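## Task

Rotate the black die until its upward face has the same number as the yellow die's upward face, and leave it entirely on the mat. All other dice must still show the numbers they show now, every die must rest flat, and nothing may depend on the robot holding it. Finish with the grippers open and withdrawn.

## Robot and tools

Robot: two six-joint arms, left_arm and right_arm, each ending in a parallel two-finger gripper with a wrist camera (cam_left_wrist, 672x504; cam_right_wrist, 672x504). The arm names are labels only and do not correspond to image sides.

Scene frame (used in every result): origin on the table surface midway between the arms, +z up, +x outward over the table, left_arm sits toward +y. Positions are in metres, orientation as quaternion wxyz, velocities in m/s and rad/s. Reported hand positions can be slightly wrong, more so when an arm reaches far.

Gripper axes: the fingers extend along the gripper's +z and close along its y axis. The reported end_effector_position lies between the pads when closed, roughly 2 cm short of the fingertips; closing pushes the tips about 10 mm further along +z.

The 14-number row (shared by execute_actions and move): a single flat list covering both arms. Numbers 1-7 are left_arm: dx, dy, dz, rx, ry, rz, opening; numbers 8-14 are right_arm in the same order. All values lie in [-1, 1]. dx, dy, dz, rx, ry, rz are an offset, not a pose, expressed in that gripper's own axes, relative to the gripper's measured pose when the action (or move) begins. Scale: 1.0 equals 0.6 m for translation and 180 degrees for rotation; rx, ry, rz form one rotation vector. Opening is absolute, not an offset: +1 is fully open (0.084 m), -1 closed. An arm that should stay still gets zeros for its six motion numbers plus its desired opening.

execute_actions(actions): a list of actions. Each action is a table of 1 to 15 rows, one row per control step of 1/30 s; if fewer than 15 rows are given, the last row repeats to fill 15 steps. Every row in an action is measured from the pose at that action's start, not from the preceding row. For the first action in a call, the start is the last pose reported in this scene. An empty list simply returns the current state and images. Per step, the commanded pose is clipped to at most 70 mm and 16 degrees from the measured pose, so large offsets need several actions; after an action the arm only continues to its last clipped pose.

move(target, speed, blocking): target is one 14-number row as above, an offset from the pose in the latest result that shows one. Each gripper travels in a straight line; both paths finish together, lasting 0.5 to 10 s (cut off at 10 s). speed is each arm's top path speed in m/s, 0.002 to 0.5, default 0.25; rotation is capped at twice that value in rad/s. Openings are applied at the start. Paths ignore obstacles and the other arm, and grippers may lag, stray or overshoot speed, especially with a nearly straight arm. Faster moves and targets set deeper past contact hit harder. blocking=false returns after 0.5 s while motion continues; until a result shows the move ended, other moves and execute_actions are refused, so call wait or stop.

wait(seconds): 0 to 10; the arms hold their last command, and it returns early if a running move ends. stop(): brakes a running move (needs some stopping room; fingers keep moving). zoom_image(camera, region): region [x0, y0, x1, y1] in pixels of that camera's latest image, at most 504x504, origin top-left. finished_scene(scene): ends the current scene (number 1 or 2) irreversibly and reports success.

Result lines: a state line per arm with position, quaternion and velocities; Hand target lines showing where the controller is now driving each gripper; grip_measured, the measured finger opening on the same scale as the command; joint positions and joint torques (offset, scaled and noisy, nonzero even in free air); for execute_actions, step readings of position, with HELD marking steps where an arm's command was held back. A move adds a move: line giving the ending (done, off_target, moving, held, fault) and limits (paced = target clipped; held = checks blocked steps, after which the arm may suddenly speed up), plus each gripper's distance to its target. pose unreachable means the clearance check altered or blocked that arm's command. MOTOR HOT appears from 65 °C; at 80 °C an OVER-TEMPERATURE FAULT brakes that arm until it cools.

Gripping: to hold a die, command an opening clearly below grip_measured; a larger gap squeezes harder (about 24 N per pad at most). Very fast closing can press too hard. Re-sending the read grip_measured still holds parts up to about 6 cm wide.

Joint ranges (rad): waist ±6.283, shoulder -2.059 to 2.094, elbow -3.927 to 0.192, forearm roll ±6.283, wrist pitch -1.693 to 3.142, wrist roll ±6.283. Load limits (N m): waist 47, shoulder 47, elbow 28.2, forearm roll 28.2, wrist pitch 18.8, wrist roll 18.8; a held object's weight counts. Exceeding one causes a TORQUE FAULT: the arm backs off, freezes for 10 s and skips the rest of the call.

The simulation runs while the operator deliberates, with arms holding the last command. Occasional disturbances may tug a held die or nudge loose ones. Avoid: dropping or knocking anything off the table, letting the arms collide or press on each other, slamming into the table or dice, hard pushes, and disturbing the faces of other dice. Release fully and lift away before ending.

Each tool is called after "Call:" in YAML: its name, and indented under it one key for each argument.

## Session

Call:
execute_actions:
  actions: []

Scene clock: 0.00 s.
left_arm: end_effector_position=(+0.3223, +0.2590, +0.2819) grip_measured=+1.00 end_effector_quat_wxyz=(-0.177, +0.809, +0.463, -0.317) end_effector_velocity=(+0.000, +0.001, +0.000) end_effector_angular_velocity=(+0.001, -0.001, -0.001) | right_arm: end_effector_position=(+0.2198, +0.0366, +0.1533) grip_measured=+1.00 end_effector_quat_wxyz=(-0.197, -0.586, +0.784, -0.061) end_effector_velocity=(+0.000, -0.000, -0.000) end_effector_angular_velocity=(-0.000, +0.001, -0.001)
Joint positions: left_arm=[-0.153  0.122 -1.393 -0.23   1.978 -1.358  0.084] | right_arm=[ 0.881  0.333 -1.38   0.04   1.459  2.884  0.084]
Joint velocities: left_arm=[ 0.    -0.001  0.     0.002 -0.     0.001  0.   ] | right_arm=[-0.001  0.     0.     0.001  0.    -0.     0.   ]
Joint torques (N m, as the arm reports them, + toward a larger angle): no reading
Hand target (left_arm): +0.322, +0.259, +0.282; -0.177, +0.809, +0.463, -0.317
Hand target (right_arm): +0.220, +0.037, +0.153; -0.197, -0.586, +0.784, -0.061

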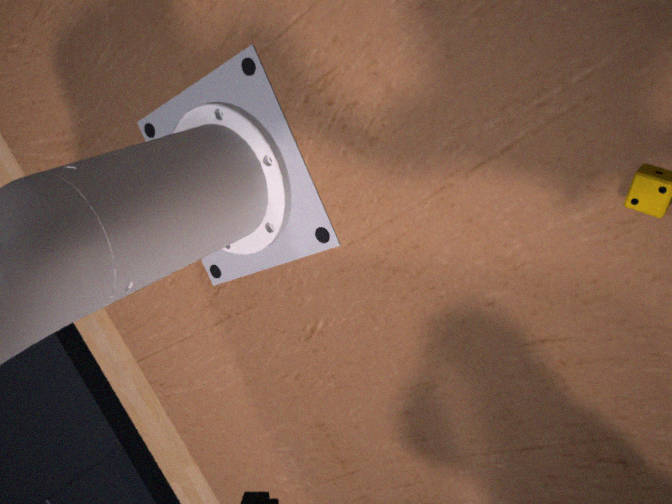

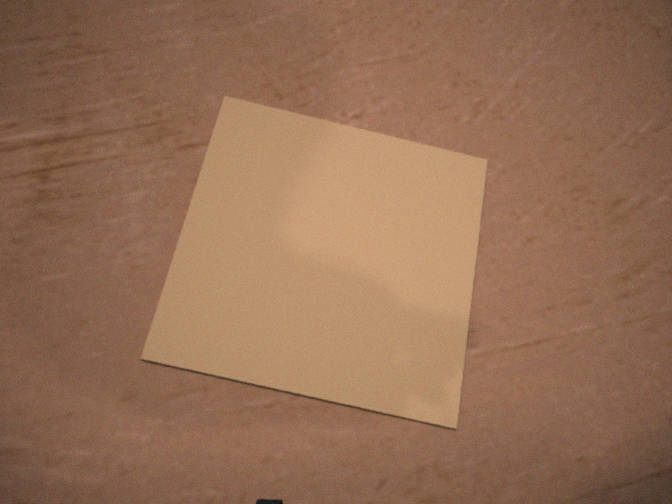

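Call:
move:
  target: [-0.047,-0.077,-0.098,-0.202,0.122,0,1,0.244,-0.017,-0.175,0,0,0,1]

Scene clock: 10.87 s.
left_arm: end_effector_position=(+0.3220, +0.2589, +0.3608) grip_measured=+1.00 end_effector_quat_wxyz=(-0.001, +0.868, +0.497, +0.000) end_effector_velocity=(+0.001, +0.000, -0.001) end_effector_angular_velocity=(+0.001, -0.001, +0.001) | right_arm: end_effector_position=(+0.2200, -0.0638, +0.3028) grip_measured=+1.00 end_effector_quat_wxyz=(-0.197, -0.586, +0.784, -0.061) end_effector_velocity=(-0.000, -0.000, -0.000) end_effector_angular_velocity=(-0.002, +0.002, +0.001)
Joint positions: left_arm=[-0.332 -0.468 -1.074  0.002  1.544 -1.524  0.084] | right_arm=[ 0.77  -0.031 -1.348 -0.005  1.794  2.787  0.084]
Joint velocities: left_arm=[ 0.001  0.001  0.001  0.001 -0.002 -0.001  0.   ] | right_arm=[ 0.     0.001 -0.     0.     0.001 -0.001  0.   ]
Joint torques (N m, as the arm reports them, + toward a larger angle): left_arm=[ -1.79 -11.16 -19.89   0.07  -1.35  -0.28] | right_arm=[ -0.15 -21.96 -16.    -0.98  -0.41   0.17]
Hand target (left_arm): +0.322, +0.259, +0.361; -0.001, +0.868, +0.497, +0.001
Hand target (right_arm): +0.220, -0.064, +0.303; -0.197, -0.586, +0.784, -0.061
Off the commanded pose (left_arm): 0.001 m, 0 deg.
Off the commanded pose (right_arm): 0.001 m, 0 deg.
move: done

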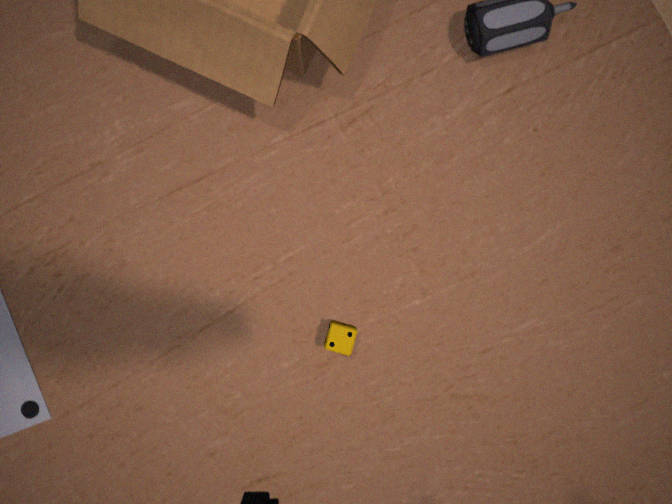

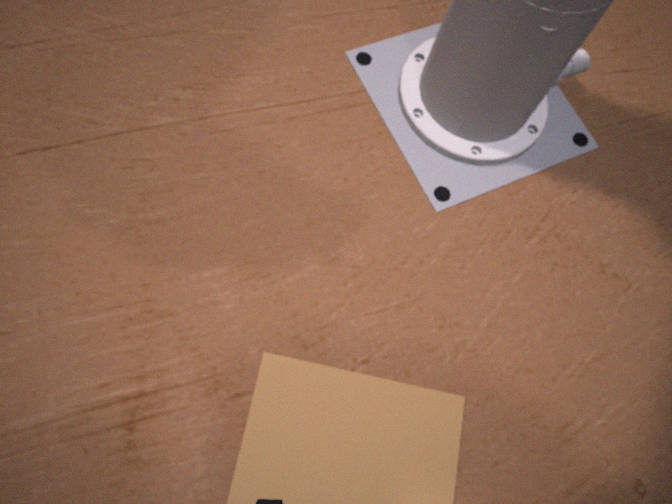

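Call:
move:
  target: [-0.19,0.17,-0.083,0,0,0,1,0.29,-0.247,-0.008,0.044,-0.124,0,1]

Scene clock: 18.50 s.
left_arm: end_effector_position=(+0.3527, +0.1093, +0.4110) grip_measured=+1.00 end_effector_quat_wxyz=(-0.001, +0.867, +0.498, +0.001) end_effector_velocity=(-0.001, -0.002, +0.000) end_effector_angular_velocity=(-0.002, +0.003, -0.003) | right_arm: end_effector_position=(+0.3193, -0.2630, +0.3523) grip_measured=+1.00 end_effector_quat_wxyz=(-0.003, -0.599, +0.801, -0.000) end_effector_velocity=(+0.001, -0.000, +0.002) end_effector_angular_velocity=(+0.003, -0.007, +0.002)
Joint positions: left_arm=[-0.597 -0.039 -1.625  0.002  1.666 -1.789  0.084] | right_arm=[ 0.123 -0.5   -1.025 -0.002  1.531  2.14   0.084]
Joint velocities: left_arm=[-0.003  0.002 -0.003 -0.003  0.001  0.    -0.   ] | right_arm=[-0.002 -0.004 -0.002  0.001 -0.001 -0.004  0.   ]
Joint torques (N m, as the arm reports them, + toward a larger angle): left_arm=[ -1.65 -18.84 -18.89   0.01  -1.37  -0.29] | right_arm=[ -0.46 -10.47 -17.1   -1.34  -1.52  -0.13]
Hand target (left_arm): +0.353, +0.109, +0.411; -0.002, +0.867, +0.497, +0.001
Hand target (right_arm): +0.319, -0.263, +0.353; -0.002, -0.598, +0.801, -0.000
Off the commanded pose (left_arm): 0.001 m, 0 deg.
Off the commanded pose (right_arm): 0.001 m, 0 deg.
move: done

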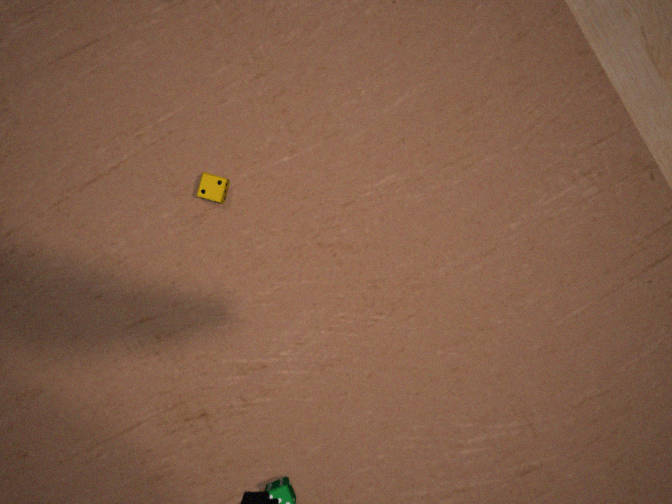

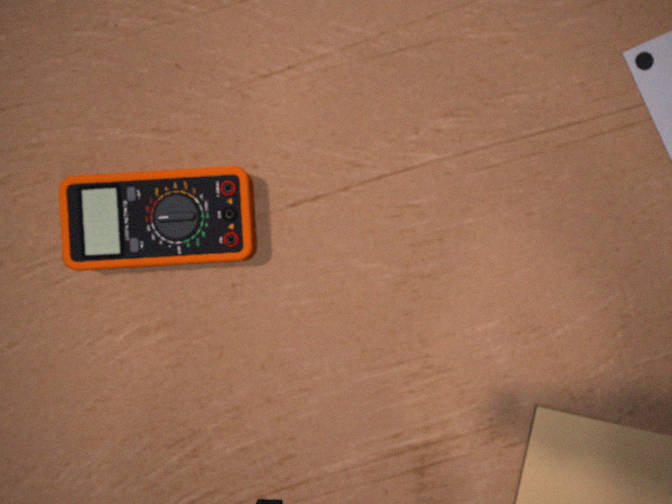

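Call:
move:
  target: [-0.25,0,0,0,0,0,1,-0.1,-0.3,0,0,0,0,1]

Scene clock: 22.60 s.
left_arm: end_effector_position=(+0.2773, -0.0199, +0.4111) grip_measured=+1.00 end_effector_quat_wxyz=(-0.001, +0.867, +0.498, +0.002) end_effector_velocity=(-0.001, -0.001, -0.002) end_effector_angular_velocity=(+0.003, +0.004, -0.003) | right_arm: end_effector_position=(+0.5086, -0.2561, +0.3519) grip_measured=+1.00 end_effector_quat_wxyz=(-0.003, -0.599, +0.801, -0.000) end_effector_velocity=(-0.000, +0.000, -0.005) end_effector_angular_velocity=(-0.002, +0.011, +0.001)
Joint positions: left_arm=[-0.89   0.174 -1.885  0.003  1.713 -2.083  0.084] | right_arm=[ 0.034  0.155 -1.686 -0.003  1.536  2.051  0.084]
Joint velocities: left_arm=[-0.003  0.004  0.001 -0.002  0.    -0.     0.   ] | right_arm=[ 0.     0.008  0.001 -0.     0.002 -0.001  0.   ]
Joint torques (N m, as the arm reports them, + toward a larger angle): left_arm=[ -1.68 -23.15 -18.8    0.08  -1.37  -0.4 ] | right_arm=[ -0.31 -26.77 -17.    -1.2   -1.67  -0.02]
Hand target (left_arm): +0.277, -0.020, +0.411; -0.001, +0.867, +0.498, +0.002
Hand target (right_arm): +0.509, -0.256, +0.351; -0.003, -0.599, +0.801, -0.000
Off the commanded pose (left_arm): 0.001 m, 0 deg.
Off the commanded pose (right_arm): 0.001 m, 0 deg.
move: done

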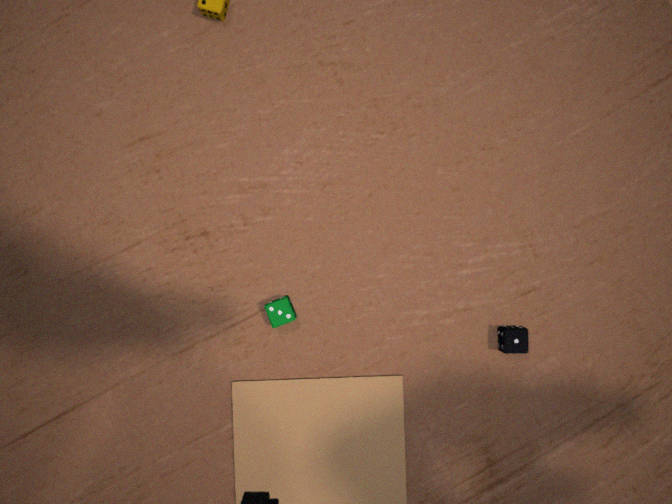

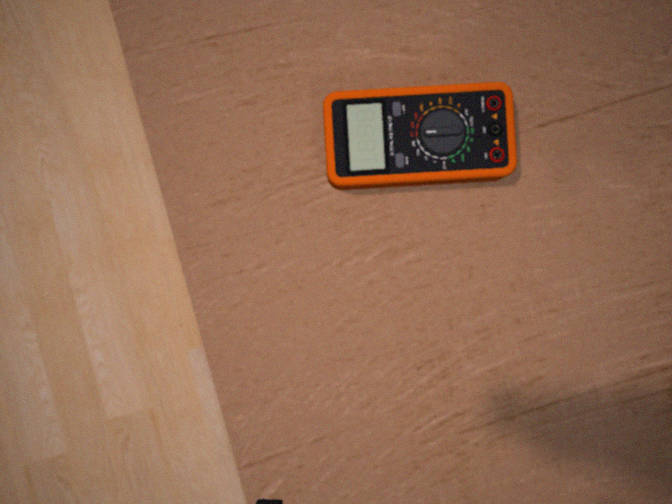

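Call:
zoom_image:
  camera: "cam_left_wrist"
  region: [470,300,560,380]

Call:
move:
  target: [0.03,0.2,0.3,0,0,0,1,0,0.1,0,0,0,0,1]

Region (470, 300, 560, 380) of cam_left_wrist's 672x504 image, scaled by 5.600, with more detail than that image has.

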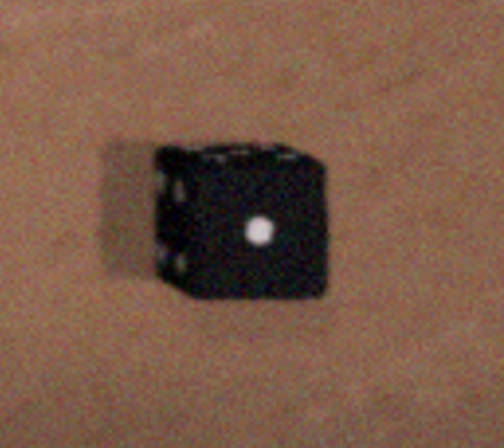

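Scene clock: 30.77 s.
left_arm: end_effector_position=(+0.3902, -0.0652, +0.2323) grip_measured=+1.00 end_effector_quat_wxyz=(-0.000, +0.867, +0.497, +0.001) end_effector_velocity=(-0.001, +0.004, -0.012) end_effector_angular_velocity=(+0.020, +0.015, +0.001) | right_arm: end_effector_position=(+0.4512, -0.2392, +0.3520) grip_measured=+1.00 end_effector_quat_wxyz=(-0.003, -0.599, +0.801, -0.000) end_effector_velocity=(-0.000, +0.001, +0.001) end_effector_angular_velocity=(+0.001, -0.003, +0.001)
Joint positions: left_arm=[-0.767  0.483 -1.801  0.003  1.319 -1.96   0.084] | right_arm=[ 0.093 -0.04  -1.452 -0.003  1.497  2.11   0.084]
Joint velocities: left_arm=[ 0.001  0.012  0.011  0.001  0.002  0.    -0.   ] | right_arm=[ 0.001 -0.002 -0.001 -0.     0.    -0.     0.   ]
Joint torques (N m, as the arm reports them, + toward a larger angle): left_arm=[ -1.61 -29.97 -20.48   0.13  -1.3   -0.34] | right_arm=[ -0.66 -22.37 -17.04  -1.13  -1.59  -0.04]
Hand target (left_arm): +0.390, -0.065, +0.231; -0.001, +0.867, +0.498, +0.001
Hand target (right_arm): +0.451, -0.239, +0.352; -0.003, -0.599, +0.801, -0.000
Off the commanded pose (left_arm): 0.002 m, 0 deg.
Off the commanded pose (right_arm): 0.000 m, 0 deg.
move: done

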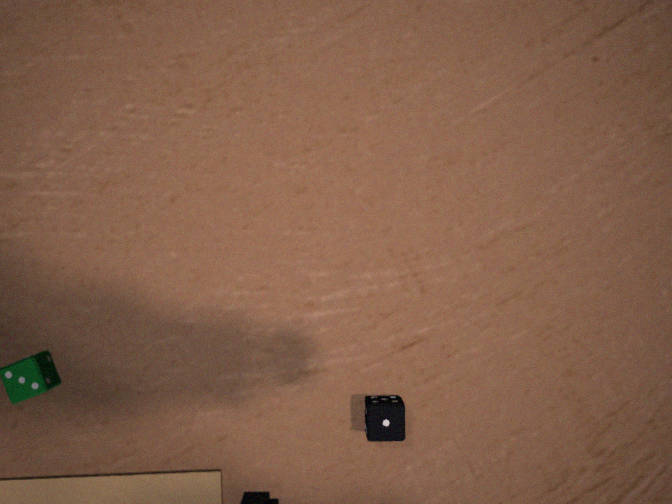

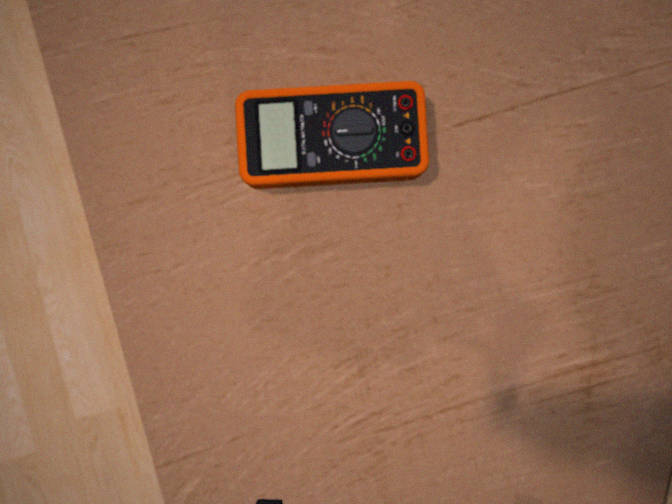

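Call:
zoom_image:
  camera: "cam_left_wrist"
  region: [345,380,425,450]

Region (345, 380, 425, 450) of cam_left_wrist's 672x504 image, scaled by 6.300, with more detail than that image has; it fills the top 441 rows of this view, and the rest is white.

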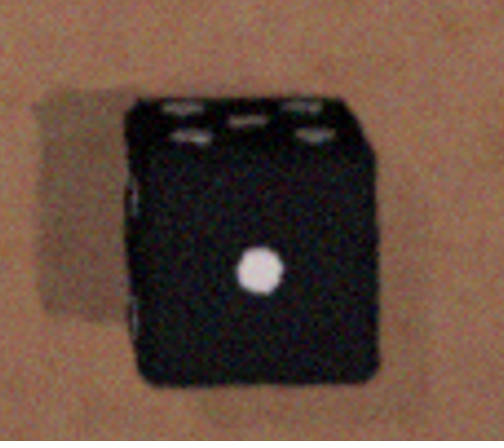

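Call:
move:
  target: [-0.05,0.042,0.2,0,0,0,1,0,0,0,0,0,0,1]

Scene clock: 36.73 s.
left_arm: end_effector_position=(+0.3972, -0.1041, +0.1126) grip_measured=+1.00 end_effector_quat_wxyz=(+0.000, +0.868, +0.497, +0.001) end_effector_velocity=(-0.000, -0.001, +0.000) end_effector_angular_velocity=(-0.002, +0.000, +0.001) | right_arm: end_effector_position=(+0.4512, -0.2392, +0.3520) grip_measured=+1.00 end_effector_quat_wxyz=(-0.003, -0.599, +0.801, -0.000) end_effector_velocity=(-0.000, +0.000, -0.000) end_effector_angular_velocity=(-0.000, +0.001, +0.000)
Joint positions: left_arm=[-0.795  0.705 -1.808  0.003  1.103 -1.988  0.084] | right_arm=[ 0.093 -0.04  -1.452 -0.003  1.497  2.11   0.084]
Joint velocities: left_arm=[-0.     0.    -0.001 -0.002 -0.001 -0.001  0.   ] | right_arm=[ 0.001 -0.     0.001  0.     0.     0.001 -0.   ]
Joint torques (N m, as the arm reports them, + toward a larger angle): left_arm=[ -1.8  -32.9  -20.04   0.12  -1.31  -0.32] | right_arm=[ -0.27 -22.02 -16.93  -1.18  -1.66   0.09]
Hand target (left_arm): +0.397, -0.104, +0.112; -0.000, +0.868, +0.497, +0.001
Hand target (right_arm): +0.451, -0.239, +0.352; -0.003, -0.599, +0.801, -0.000
Off the commanded pose (left_arm): 0.001 m, 0 deg.
Off the commanded pose (right_arm): 0.000 m, 0 deg.
move: done

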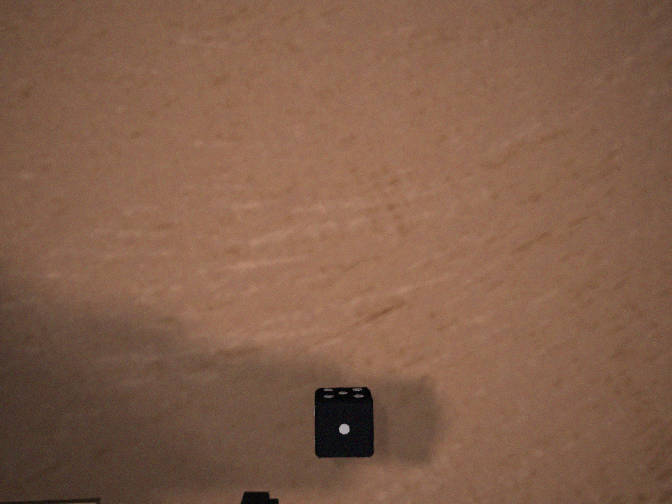

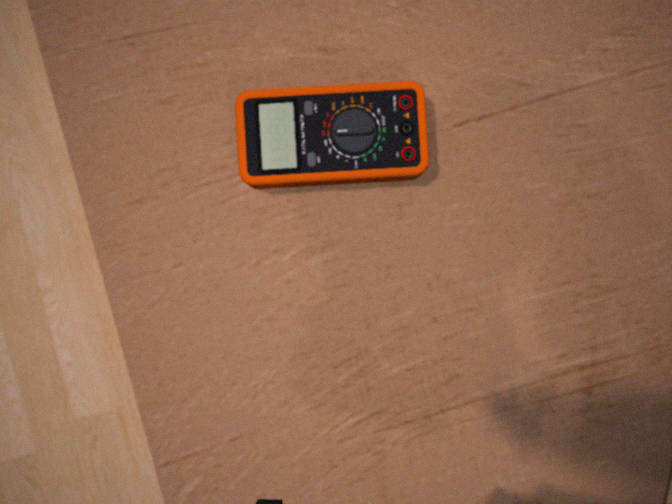

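Call:
execute_actions:
  actions:
    - [[0,0,0,0,0,0,-1,0,0,0,0,0,0,-1]]
    - [[0,0,0,0,0,0,-1,0,0,0,0,0,0,-1]]

Scene clock: 41.30 s.
left_arm: end_effector_position=(+0.3972, -0.1041, +0.1126) grip_measured=-1.00 end_effector_quat_wxyz=(+0.000, +0.868, +0.497, +0.001) end_effector_velocity=(-0.000, -0.000, -0.000) end_effector_angular_velocity=(-0.000, +0.000, +0.000) | right_arm: end_effector_position=(+0.4512, -0.2392, +0.3520) grip_measured=-1.00 end_effector_quat_wxyz=(-0.003, -0.599, +0.801, -0.000) end_effector_velocity=(+0.000, -0.001, +0.001) end_effector_angular_velocity=(-0.000, -0.000, -0.000)
Joint positions: left_arm=[-0.795  0.705 -1.808  0.003  1.103 -1.988  0.   ] | right_arm=[ 0.093 -0.04  -1.452 -0.003  1.497  2.11   0.   ]
Joint velocities: left_arm=[-0.     0.     0.    -0.001 -0.     0.     0.   ] | right_arm=[-0.001  0.    -0.002 -0.     0.001 -0.001  0.   ]
Joint torques (N m, as the arm reports them, + toward a larger angle): left_arm=[ -1.66 -33.07 -19.96   0.14  -1.42  -0.32] | right_arm=[ -0.32 -21.51 -17.22  -1.15  -1.76  -0.25]
Hand target (left_arm): +0.397, -0.104, +0.113; +0.000, +0.868, +0.497, +0.001
Hand target (right_arm): +0.451, -0.239, +0.352; -0.003, -0.599, +0.801, -0.000
Off the commanded pose (left_arm): 0.000 m, 0 deg.
Off the commanded pose (right_arm): 0.000 m, 0 deg.
Step readings (end_effector_position; steps 1 to 15: 1st action; 16 to 30: 2nd action):
0: left_arm (+0.3972, -0.1041, +0.1124) | right_arm (+0.4512, -0.2392, +0.3520)
1: left_arm (+0.3972, -0.1041, +0.1125) | right_arm (+0.4512, -0.2392, +0.3520)
2: left_arm (+0.3972, -0.1041, +0.1125) | right_arm (+0.4512, -0.2392, +0.3520)
4: left_arm (+0.3972, -0.1041, +0.1126) | right_arm (+0.4512, -0.2392, +0.3520)
8: left_arm (+0.3972, -0.1041, +0.1126) | right_arm (+0.4512, -0.2392, +0.3520)
15: left_arm (+0.3972, -0.1041, +0.1126) | right_arm (+0.4512, -0.2392, +0.3520)
16: left_arm (+0.3972, -0.1041, +0.1126) | right_arm (+0.4512, -0.2392, +0.3520)
17: left_arm (+0.3972, -0.1041, +0.1126) | right_arm (+0.4512, -0.2392, +0.3520)
19: left_arm (+0.3972, -0.1041, +0.1126) | right_arm (+0.4512, -0.2392, +0.3520)
23: left_arm (+0.3972, -0.1041, +0.1126) | right_arm (+0.4512, -0.2392, +0.3520)
30: end_effector_position above

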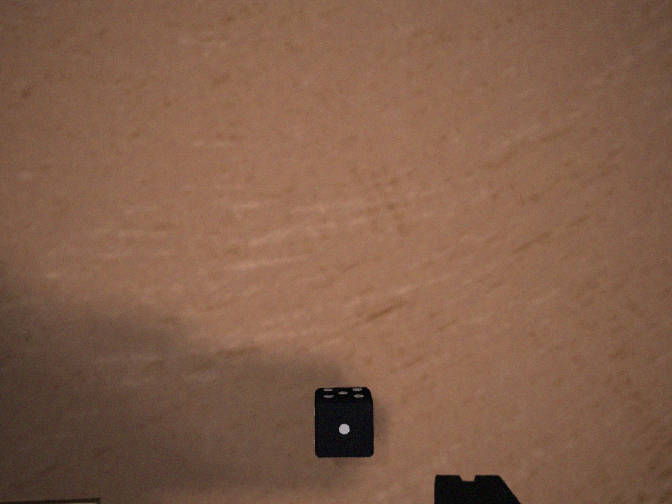

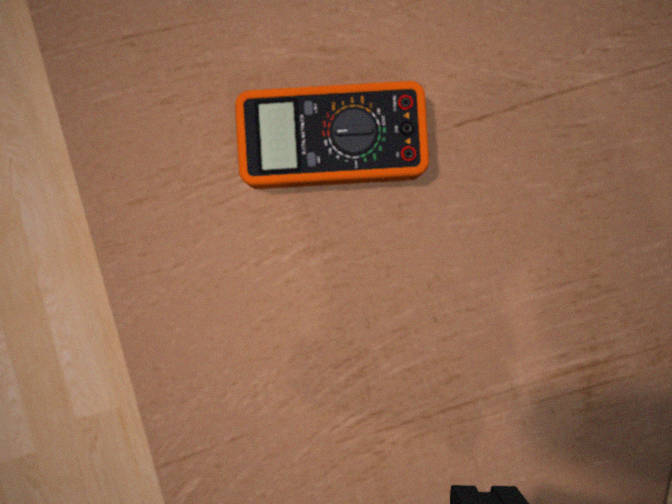

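Call:
move:
  target: [0.008,-0.059,0.08,0,0,0,-1,0,0,0,0,0,0,1]
  speed: 0.1

Scene clock: 48.00 s.
left_arm: end_effector_position=(+0.3694, -0.0825, +0.0650) grip_measured=-1.00 end_effector_quat_wxyz=(+0.001, +0.868, +0.497, +0.001) end_effector_velocity=(-0.002, +0.002, -0.004) end_effector_angular_velocity=(+0.007, +0.007, +0.001) | right_arm: end_effector_position=(+0.4512, -0.2392, +0.3520) grip_measured=+1.00 end_effector_quat_wxyz=(-0.003, -0.599, +0.801, -0.000) end_effector_velocity=(+0.000, -0.001, +0.000) end_effector_angular_velocity=(+0.000, -0.001, -0.001)
Joint positions: left_arm=[-0.811  0.64  -1.557  0.004  0.915 -2.005  0.   ] | right_arm=[ 0.093 -0.04  -1.452 -0.003  1.497  2.11   0.084]
Joint velocities: left_arm=[-0.001  0.003  0.006 -0.002  0.001 -0.     0.   ] | right_arm=[-0.002  0.    -0.001  0.    -0.    -0.    -0.   ]
Joint torques (N m, as the arm reports them, + toward a larger angle): left_arm=[ -1.89 -30.94 -18.99   0.02  -1.34  -0.35] | right_arm=[  0.05 -22.13 -17.04  -1.12  -1.55  -0.19]
Hand target (left_arm): +0.369, -0.082, +0.064; +0.000, +0.868, +0.497, +0.001
Hand target (right_arm): +0.451, -0.239, +0.352; -0.003, -0.599, +0.801, -0.000
Off the commanded pose (left_arm): 0.001 m, 0 deg.
Off the commanded pose (right_arm): 0.000 m, 0 deg.
move: done

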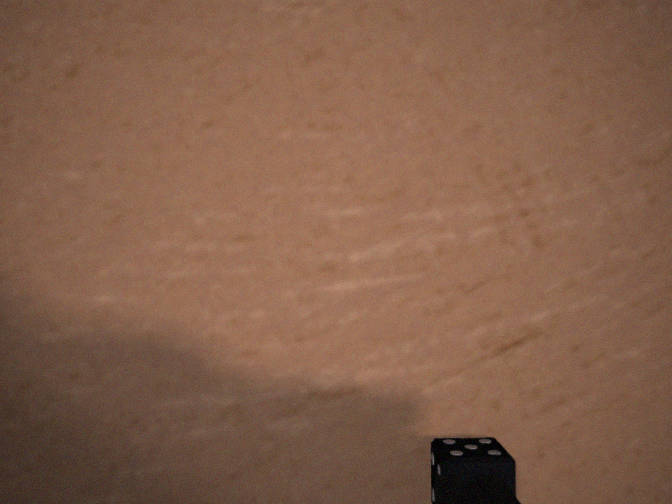

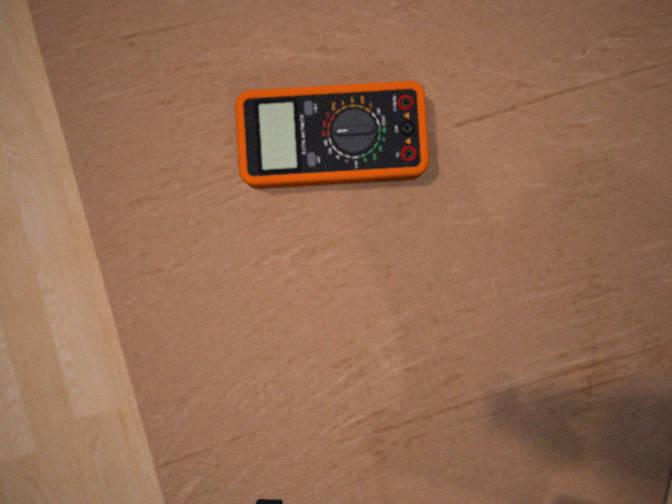

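Call:
move:
  target: [0.003,0,0.047,0,0,0,-1,0,0,0,0,0,0,1]
  speed: 0.03

Scene clock: 57.07 s.
left_arm: end_effector_position=(+0.3715, -0.0827, +0.0398) grip_measured=-1.00 end_effector_quat_wxyz=(+0.004, +0.868, +0.497, +0.002) end_effector_velocity=(-0.000, +0.001, -0.002) end_effector_angular_velocity=(+0.002, +0.002, +0.001) | right_arm: end_effector_position=(+0.4512, -0.2392, +0.3520) grip_measured=+1.00 end_effector_quat_wxyz=(-0.003, -0.599, +0.801, -0.000) end_effector_velocity=(+0.000, -0.000, +0.000) end_effector_angular_velocity=(-0.000, -0.000, -0.001)
Joint positions: left_arm=[-0.808  0.681 -1.545  0.004  0.856 -2.002  0.   ] | right_arm=[ 0.093 -0.04  -1.452 -0.003  1.497  2.11   0.084]
Joint velocities: left_arm=[ 0.     0.002  0.002 -0.001 -0.002  0.     0.   ] | right_arm=[-0. -0. -0. -0. -0.  0.  0.]
Joint torques (N m, as the arm reports them, + toward a larger angle): left_arm=[ -1.47 -22.06 -12.27   0.12  -0.89  -0.36] | right_arm=[ -0.19 -22.33 -16.9   -1.15  -1.56  -0.22]
Hand target (left_arm): +0.370, -0.081, +0.037; +0.001, +0.868, +0.497, +0.001
Hand target (right_arm): +0.451, -0.239, +0.352; -0.003, -0.599, +0.801, -0.000
Off the commanded pose (left_arm): 0.004 m, 0 deg.
Off the commanded pose (right_arm): 0.000 m, 0 deg.
move: off_target (left_arm)

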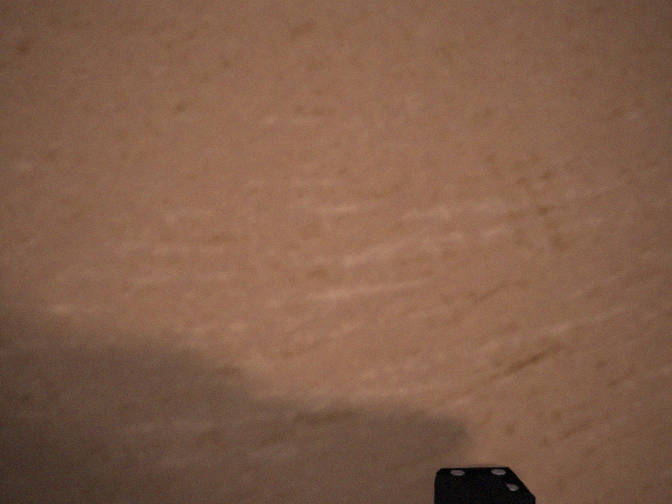

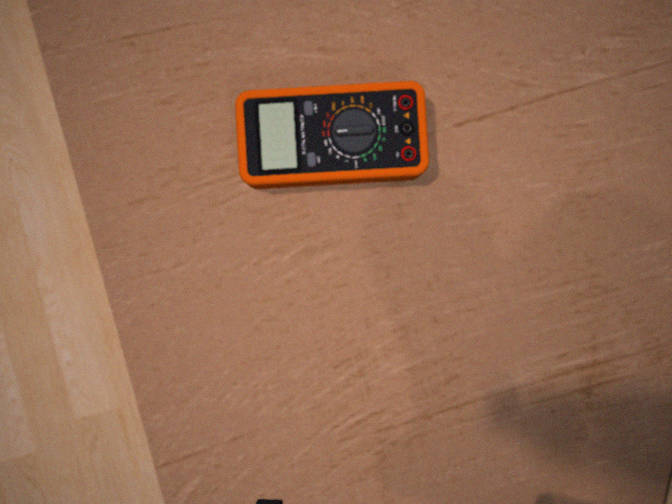

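Call:
move:
  target: [0,0,-0.09,0,0.25,0,1,0.25,0.15,0,0,0,0,1]

Scene clock: 61.60 s.
left_arm: end_effector_position=(+0.3718, -0.0821, +0.0946) grip_measured=+1.00 end_effector_quat_wxyz=(-0.186, +0.800, +0.462, +0.334) end_effector_velocity=(-0.000, -0.002, +0.003) end_effector_angular_velocity=(+0.001, -0.001, +0.001) | right_arm: end_effector_position=(+0.3224, -0.3577, +0.3525) grip_measured=+1.00 end_effector_quat_wxyz=(-0.003, -0.599, +0.801, -0.000) end_effector_velocity=(-0.000, -0.000, +0.001) end_effector_angular_velocity=(+0.000, -0.003, -0.001)
Joint positions: left_arm=[-1.054  1.17  -2.455  0.606  1.793 -2.273  0.084] | right_arm=[-0.166 -0.533 -1.002 -0.004  1.54   1.851  0.084]
Joint velocities: left_arm=[-0.003  0.024 -0.051  0.003  0.025  0.012  0.   ] | right_arm=[-0.001 -0.002 -0.001  0.     0.     0.    -0.   ]
Joint torques (N m, as the arm reports them, + toward a larger angle): left_arm=[ -1.76 -36.14 -18.81   1.41   0.01  -0.21] | right_arm=[ -0.2   -9.72 -16.67  -0.99  -1.69  -0.11]
Hand target (left_arm): +0.372, -0.082, +0.094; -0.187, +0.800, +0.462, +0.334
Hand target (right_arm): +0.322, -0.358, +0.353; -0.003, -0.599, +0.801, -0.000
Off the commanded pose (left_arm): 0.001 m, 0 deg.
Off the commanded pose (right_arm): 0.000 m, 0 deg.
move: done

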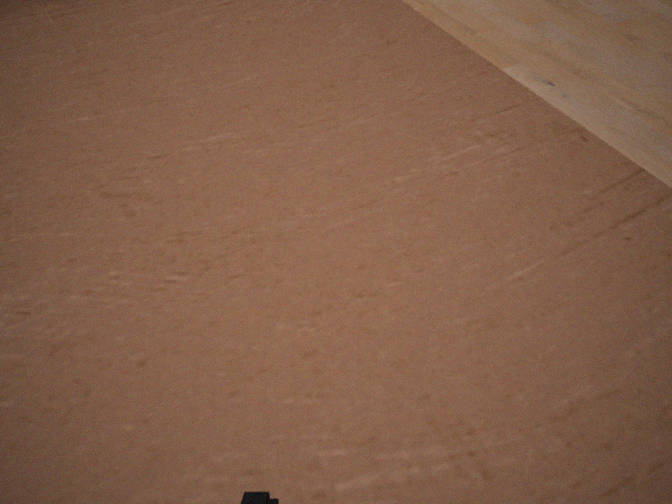

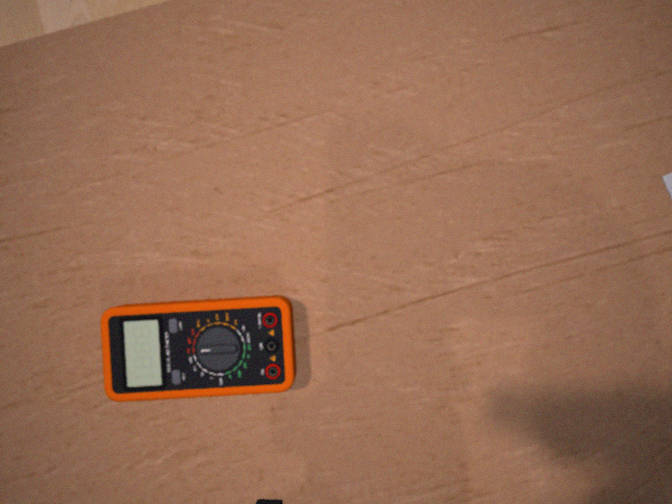

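Call:
move:
  target: [-0.095,0.003,0.078,0,0,0,1,0,0,0,0,0,0,1]
  speed: 0.06

Call:
execute_actions:
  actions:
    - [[0,0,0,0,0,0,0.3,0,0,0,0,0,0,1],[0,0,0,0,0,0,0.3,0,0,0,0,0,0,1],[0,0,0,0,0,0,0.3,0,0,0,0,0,0,1],[0,0,0,0,0,0,0,0,0,0,0,0,0,1],[0,0,0,0,0,0,0,0,0,0,0,0,0,1],[0,0,0,0,0,0,0,0,0,0,0,0,0,1],[0,0,0,0,0,0,-0.3,0,0,0,0,0,0,1],[0,0,0,0,0,0,-0.3,0,0,0,0,0,0,1],[0,0,0,0,0,0,-0.3,0,0,0,0,0,0,1],[0,0,0,0,0,0,-0.5,0,0,0,0,0,0,1],[0,0,0,0,0,0,-0.5,0,0,0,0,0,0,1],[0,0,0,0,0,0,-0.8,0,0,0,0,0,0,1]]
    - [[0,0,0,0,0,0,-0.9,0,0,0,0,0,0,1]]

Scene clock: 67.70 s.
left_arm: end_effector_position=(+0.3703, -0.0899, +0.0217) grip_measured=+1.00 end_effector_quat_wxyz=(-0.185, +0.800, +0.462, +0.334) end_effector_velocity=(+0.001, -0.003, +0.005) end_effector_angular_velocity=(-0.006, -0.003, +0.002) | right_arm: end_effector_position=(+0.3224, -0.3577, +0.3525) grip_measured=+1.00 end_effector_quat_wxyz=(-0.003, -0.599, +0.801, -0.000) end_effector_velocity=(-0.000, +0.000, -0.000) end_effector_angular_velocity=(-0.000, +0.002, +0.001)
Joint positions: left_arm=[-1.059  1.406 -2.678  0.602  1.783 -2.285  0.084] | right_arm=[-0.166 -0.533 -1.002 -0.004  1.54   1.851  0.084]
Joint velocities: left_arm=[-0.003  0.066 -0.131  0.006  0.051  0.03   0.   ] | right_arm=[ 0.     0.    -0.    -0.     0.002 -0.    -0.   ]
Joint torques (N m, as the arm reports them, + toward a larger angle): left_arm=[ -1.73 -36.46 -18.4    1.32   0.14  -0.29] | right_arm=[  0.18  -9.65 -17.    -1.14  -1.66   0.13]
Hand target (left_arm): +0.370, -0.090, +0.021; -0.186, +0.800, +0.462, +0.334
Hand target (right_arm): +0.322, -0.358, +0.352; -0.003, -0.599, +0.801, -0.000
Off the commanded pose (left_arm): 0.001 m, 0 deg.
Off the commanded pose (right_arm): 0.000 m, 0 deg.
move: done

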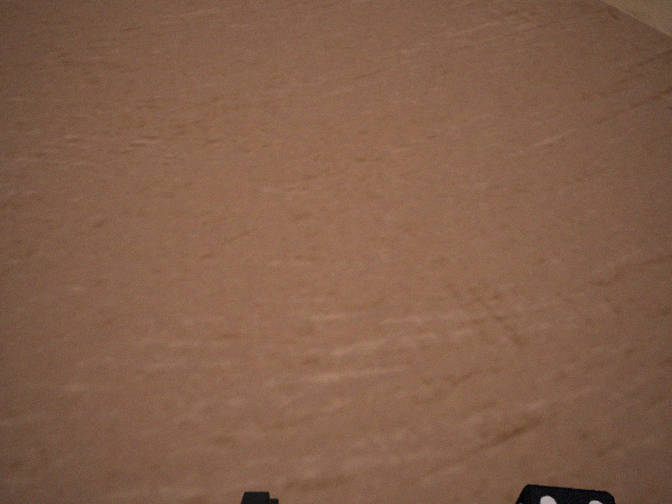

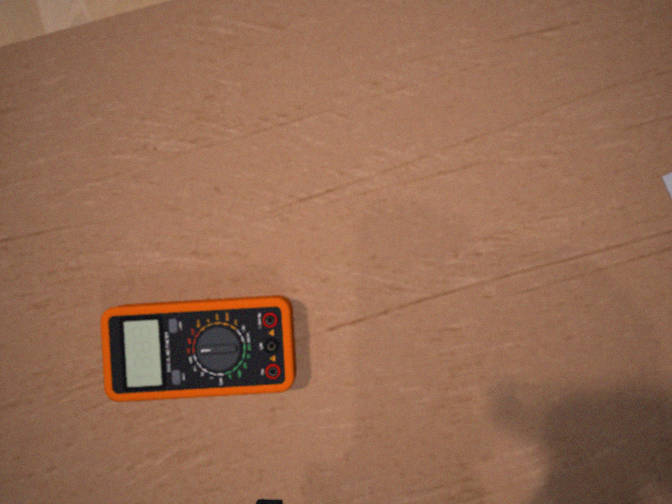

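Scene clock: 68.70 s.
left_arm: end_effector_position=(+0.3707, -0.0909, +0.0248) grip_measured=-0.56 end_effector_quat_wxyz=(-0.183, +0.800, +0.463, +0.334) end_effector_velocity=(-0.000, -0.000, +0.000) end_effector_angular_velocity=(+0.001, -0.002, -0.001) | right_arm: end_effector_position=(+0.3224, -0.3577, +0.3525) grip_measured=+1.00 end_effector_quat_wxyz=(-0.003, -0.599, +0.801, -0.000) end_effector_velocity=(-0.000, -0.000, -0.000) end_effector_angular_velocity=(-0.000, +0.001, -0.001)
Joint positions: left_arm=[-1.06   1.403 -2.682  0.603  1.785 -2.285  0.019] | right_arm=[-0.166 -0.533 -1.002 -0.004  1.54   1.851  0.084]
Joint velocities: left_arm=[-0.001  0.001 -0.001  0.002  0.    -0.     0.   ] | right_arm=[-0.001  0.    -0.    -0.     0.001 -0.    -0.   ]
Joint torques (N m, as the arm reports them, + toward a larger angle): left_arm=[  1.33 -26.32 -12.73  -0.15  -2.47  -0.53] | right_arm=[ -0.42  -9.72 -16.94  -1.23  -1.62   0.1 ]
Hand target (left_arm): +0.371, -0.091, +0.025; -0.183, +0.800, +0.463, +0.334
Hand target (right_arm): +0.322, -0.358, +0.352; -0.003, -0.599, +0.801, -0.000
Off the commanded pose (left_arm): 0.000 m, 0 deg.
Off the commanded pose (right_arm): 0.000 m, 0 deg.
Step readings (end_effector_position; steps 1 to 15: 1st action; 16 to 30: 2nd action):
0: left_arm (+0.3703, -0.0899, +0.0217) | right_arm (+0.3224, -0.3577, +0.3525)
1: left_arm (+0.3703, -0.0900, +0.0218) | right_arm (+0.3224, -0.3577, +0.3525)
2: left_arm (+0.3703, -0.0900, +0.0218) | right_arm (+0.3224, -0.3577, +0.3525)
4: left_arm (+0.3702, -0.0899, +0.0226) | right_arm (+0.3224, -0.3577, +0.3525)
8: left_arm (+0.3703, -0.0908, +0.0246) | right_arm (+0.3224, -0.3577, +0.3525)
15: left_arm (+0.3707, -0.0909, +0.0246) | right_arm (+0.3224, -0.3577, +0.3525)
16: left_arm (+0.3707, -0.0909, +0.0247) | right_arm (+0.3224, -0.3577, +0.3525)
17: left_arm (+0.3707, -0.0910, +0.0249) | right_arm (+0.3224, -0.3577, +0.3525)
19: left_arm (+0.3707, -0.0909, +0.0249) | right_arm (+0.3224, -0.3577, +0.3525)
23: left_arm (+0.3707, -0.0909, +0.0248) | right_arm (+0.3224, -0.3577, +0.3525)
30: end_effector_position above

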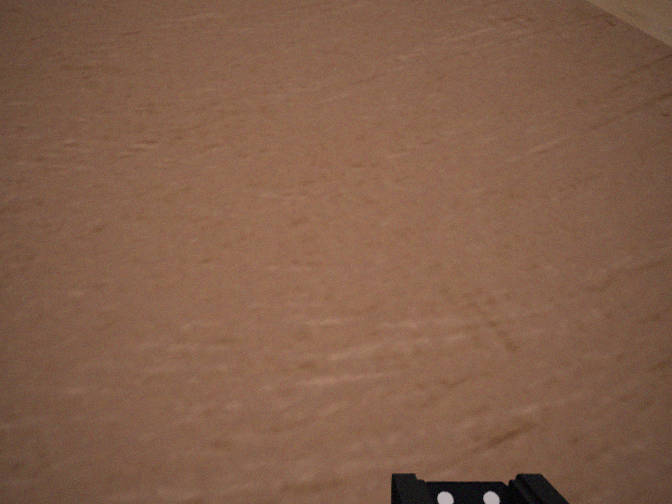

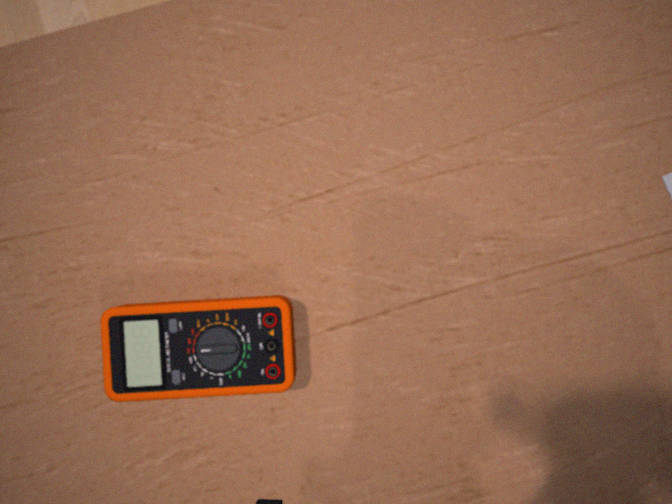

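Call:
move:
  target: [0.09,0,-0.09,0,0,0,-0.9,0,0,0,0,0,0,1]
  speed: 0.15

Call:
move:
  target: [0,0,0,0,-0.5,0,-0.9,0,0,0,0,0,0,1]
  speed: 0.4

Scene clock: 76.03 s.
left_arm: end_effector_position=(+0.3697, -0.0896, +0.1004) grip_measured=-0.56 end_effector_quat_wxyz=(-0.184, +0.800, +0.463, +0.334) end_effector_velocity=(+0.001, -0.003, +0.009) end_effector_angular_velocity=(-0.018, -0.008, -0.001) | right_arm: end_effector_position=(+0.3224, -0.3577, +0.3525) grip_measured=+1.00 end_effector_quat_wxyz=(-0.003, -0.599, +0.801, -0.000) end_effector_velocity=(+0.000, -0.000, -0.000) end_effector_angular_velocity=(-0.000, -0.000, +0.000)
Joint positions: left_arm=[-1.065  1.25  -2.613  0.613  1.858 -2.239  0.019] | right_arm=[-0.166 -0.533 -1.002 -0.004  1.54   1.851  0.084]
Joint velocities: left_arm=[ 0.    -0.015 -0.001  0.001 -0.004 -0.001  0.   ] | right_arm=[-0.    -0.     0.001 -0.    -0.001 -0.     0.   ]
Joint torques (N m, as the arm reports them, + toward a larger angle): left_arm=[ -1.71 -36.09 -18.91   1.52  -0.03  -0.28] | right_arm=[ -0.4   -9.94 -17.11  -0.6   -1.59  -0.27]
Hand target (left_arm): +0.370, -0.090, +0.101; -0.183, +0.800, +0.463, +0.334
Hand target (right_arm): +0.322, -0.358, +0.352; -0.003, -0.599, +0.801, -0.000
Off the commanded pose (left_arm): 0.001 m, 0 deg.
Off the commanded pose (right_arm): 0.000 m, 0 deg.
move: done

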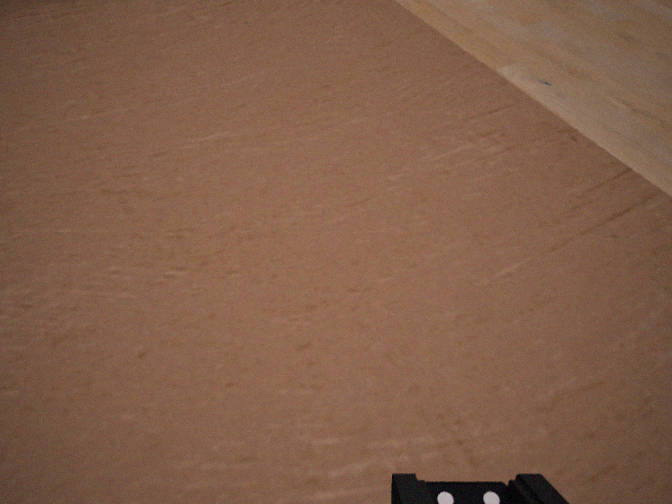

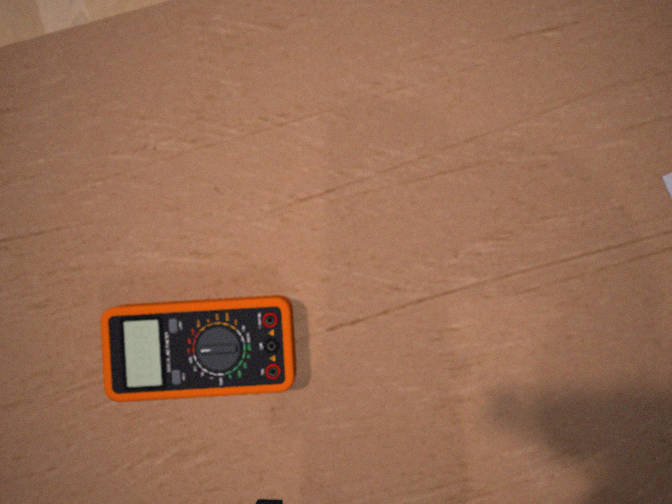

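Scene clock: 78.50 s.
left_arm: end_effector_position=(+0.3686, -0.0905, +0.1003) grip_measured=-0.56 end_effector_quat_wxyz=(+0.197, +0.803, +0.455, -0.332) end_effector_velocity=(+0.000, +0.002, -0.002) end_effector_angular_velocity=(+0.001, +0.005, +0.004) | right_arm: end_effector_position=(+0.3224, -0.3577, +0.3525) grip_measured=+1.00 end_effector_quat_wxyz=(-0.003, -0.599, +0.801, -0.000) end_effector_velocity=(-0.000, -0.000, -0.000) end_effector_angular_velocity=(-0.000, +0.001, -0.001)
Joint positions: left_arm=[-0.597  0.557 -1.374 -1.046  0.928 -1.068  0.019] | right_arm=[-0.166 -0.533 -1.002 -0.004  1.54   1.851  0.084]
Joint velocities: left_arm=[ 0.003  0.002  0.004 -0.004  0.001  0.002 -0.   ] | right_arm=[-0.001  0.     0.001 -0.     0.     0.    -0.   ]
Joint torques (N m, as the arm reports them, + toward a larger angle): left_arm=[ -1.69 -29.24 -18.28  -0.21  -0.23  -0.33] | right_arm=[ -0.39  -9.29 -16.86  -1.18  -1.63  -0.05]
Hand target (left_arm): +0.369, -0.090, +0.100; +0.197, +0.802, +0.455, -0.332
Hand target (right_arm): +0.322, -0.358, +0.352; -0.003, -0.599, +0.801, -0.000
Off the commanded pose (left_arm): 0.002 m, 0 deg.
Off the commanded pose (right_arm): 0.000 m, 0 deg.
move: done

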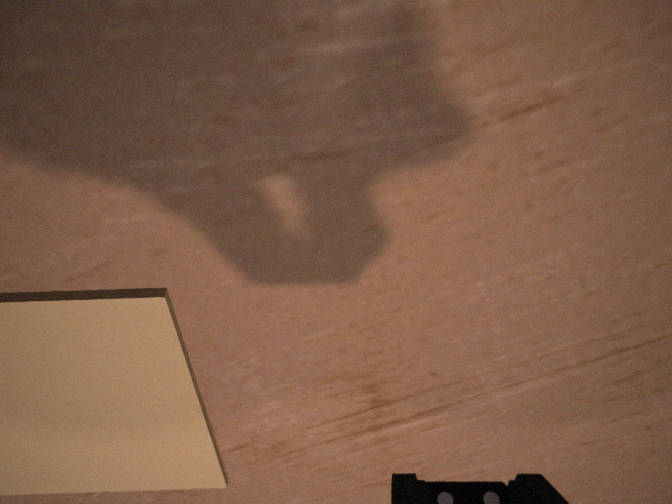

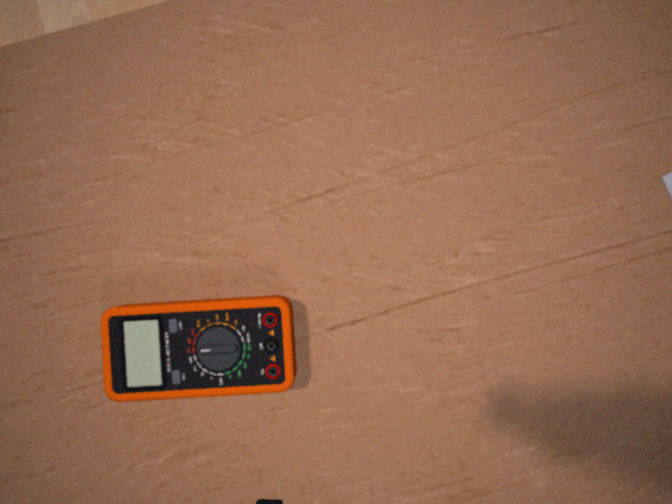

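Call:
move:
  target: [-0.042,-0.158,0.172,0,0,0,-0.9,0,0,0,0,0,0,1]
  speed: 0.15

Scene clock: 90.33 s.
left_arm: end_effector_position=(+0.2422, -0.1218, +0.0446) grip_measured=-0.56 end_effector_quat_wxyz=(+0.198, +0.803, +0.455, -0.331) end_effector_velocity=(-0.000, +0.000, -0.000) end_effector_angular_velocity=(+0.000, -0.000, -0.000) | right_arm: end_effector_position=(+0.3224, -0.3577, +0.3525) grip_measured=+1.00 end_effector_quat_wxyz=(-0.003, -0.599, +0.801, -0.000) end_effector_velocity=(-0.000, +0.000, +0.000) end_effector_angular_velocity=(+0.000, +0.000, +0.000)
Joint positions: left_arm=[-0.855  0.52  -1.141 -1.358  0.698 -0.902  0.019] | right_arm=[-0.166 -0.533 -1.002 -0.004  1.54   1.851  0.084]
Joint velocities: left_arm=[-0.001 -0.001  0.001 -0.001 -0.001  0.001 -0.   ] | right_arm=[ 0.     0.    -0.001  0.     0.001 -0.     0.   ]
Joint torques (N m, as the arm reports them, + toward a larger angle): left_arm=[ -2.06 -27.25 -16.06   0.22   0.    -0.26] | right_arm=[ -0.59  -9.52 -16.66  -0.89  -1.37   0.04]
Hand target (left_arm): +0.242, -0.122, +0.044; +0.197, +0.803, +0.455, -0.331
Hand target (right_arm): +0.322, -0.358, +0.352; -0.003, -0.599, +0.801, -0.000
Off the commanded pose (left_arm): 0.001 m, 0 deg.
Off the commanded pose (right_arm): 0.000 m, 0 deg.
move: done

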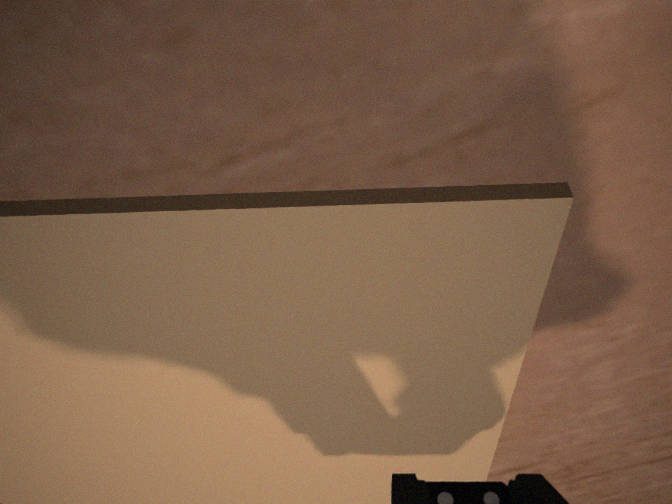

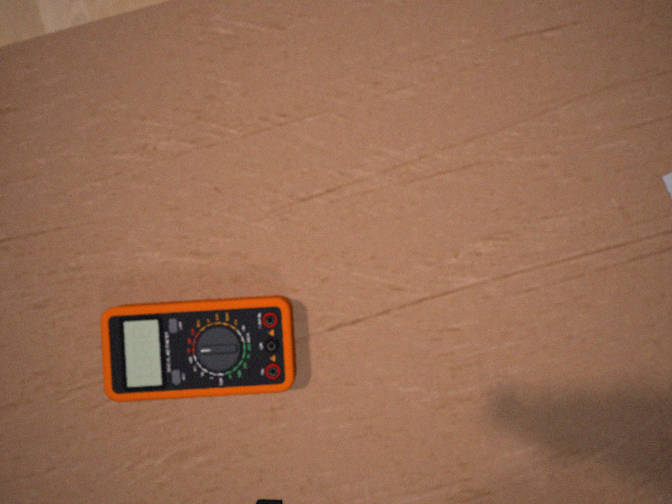

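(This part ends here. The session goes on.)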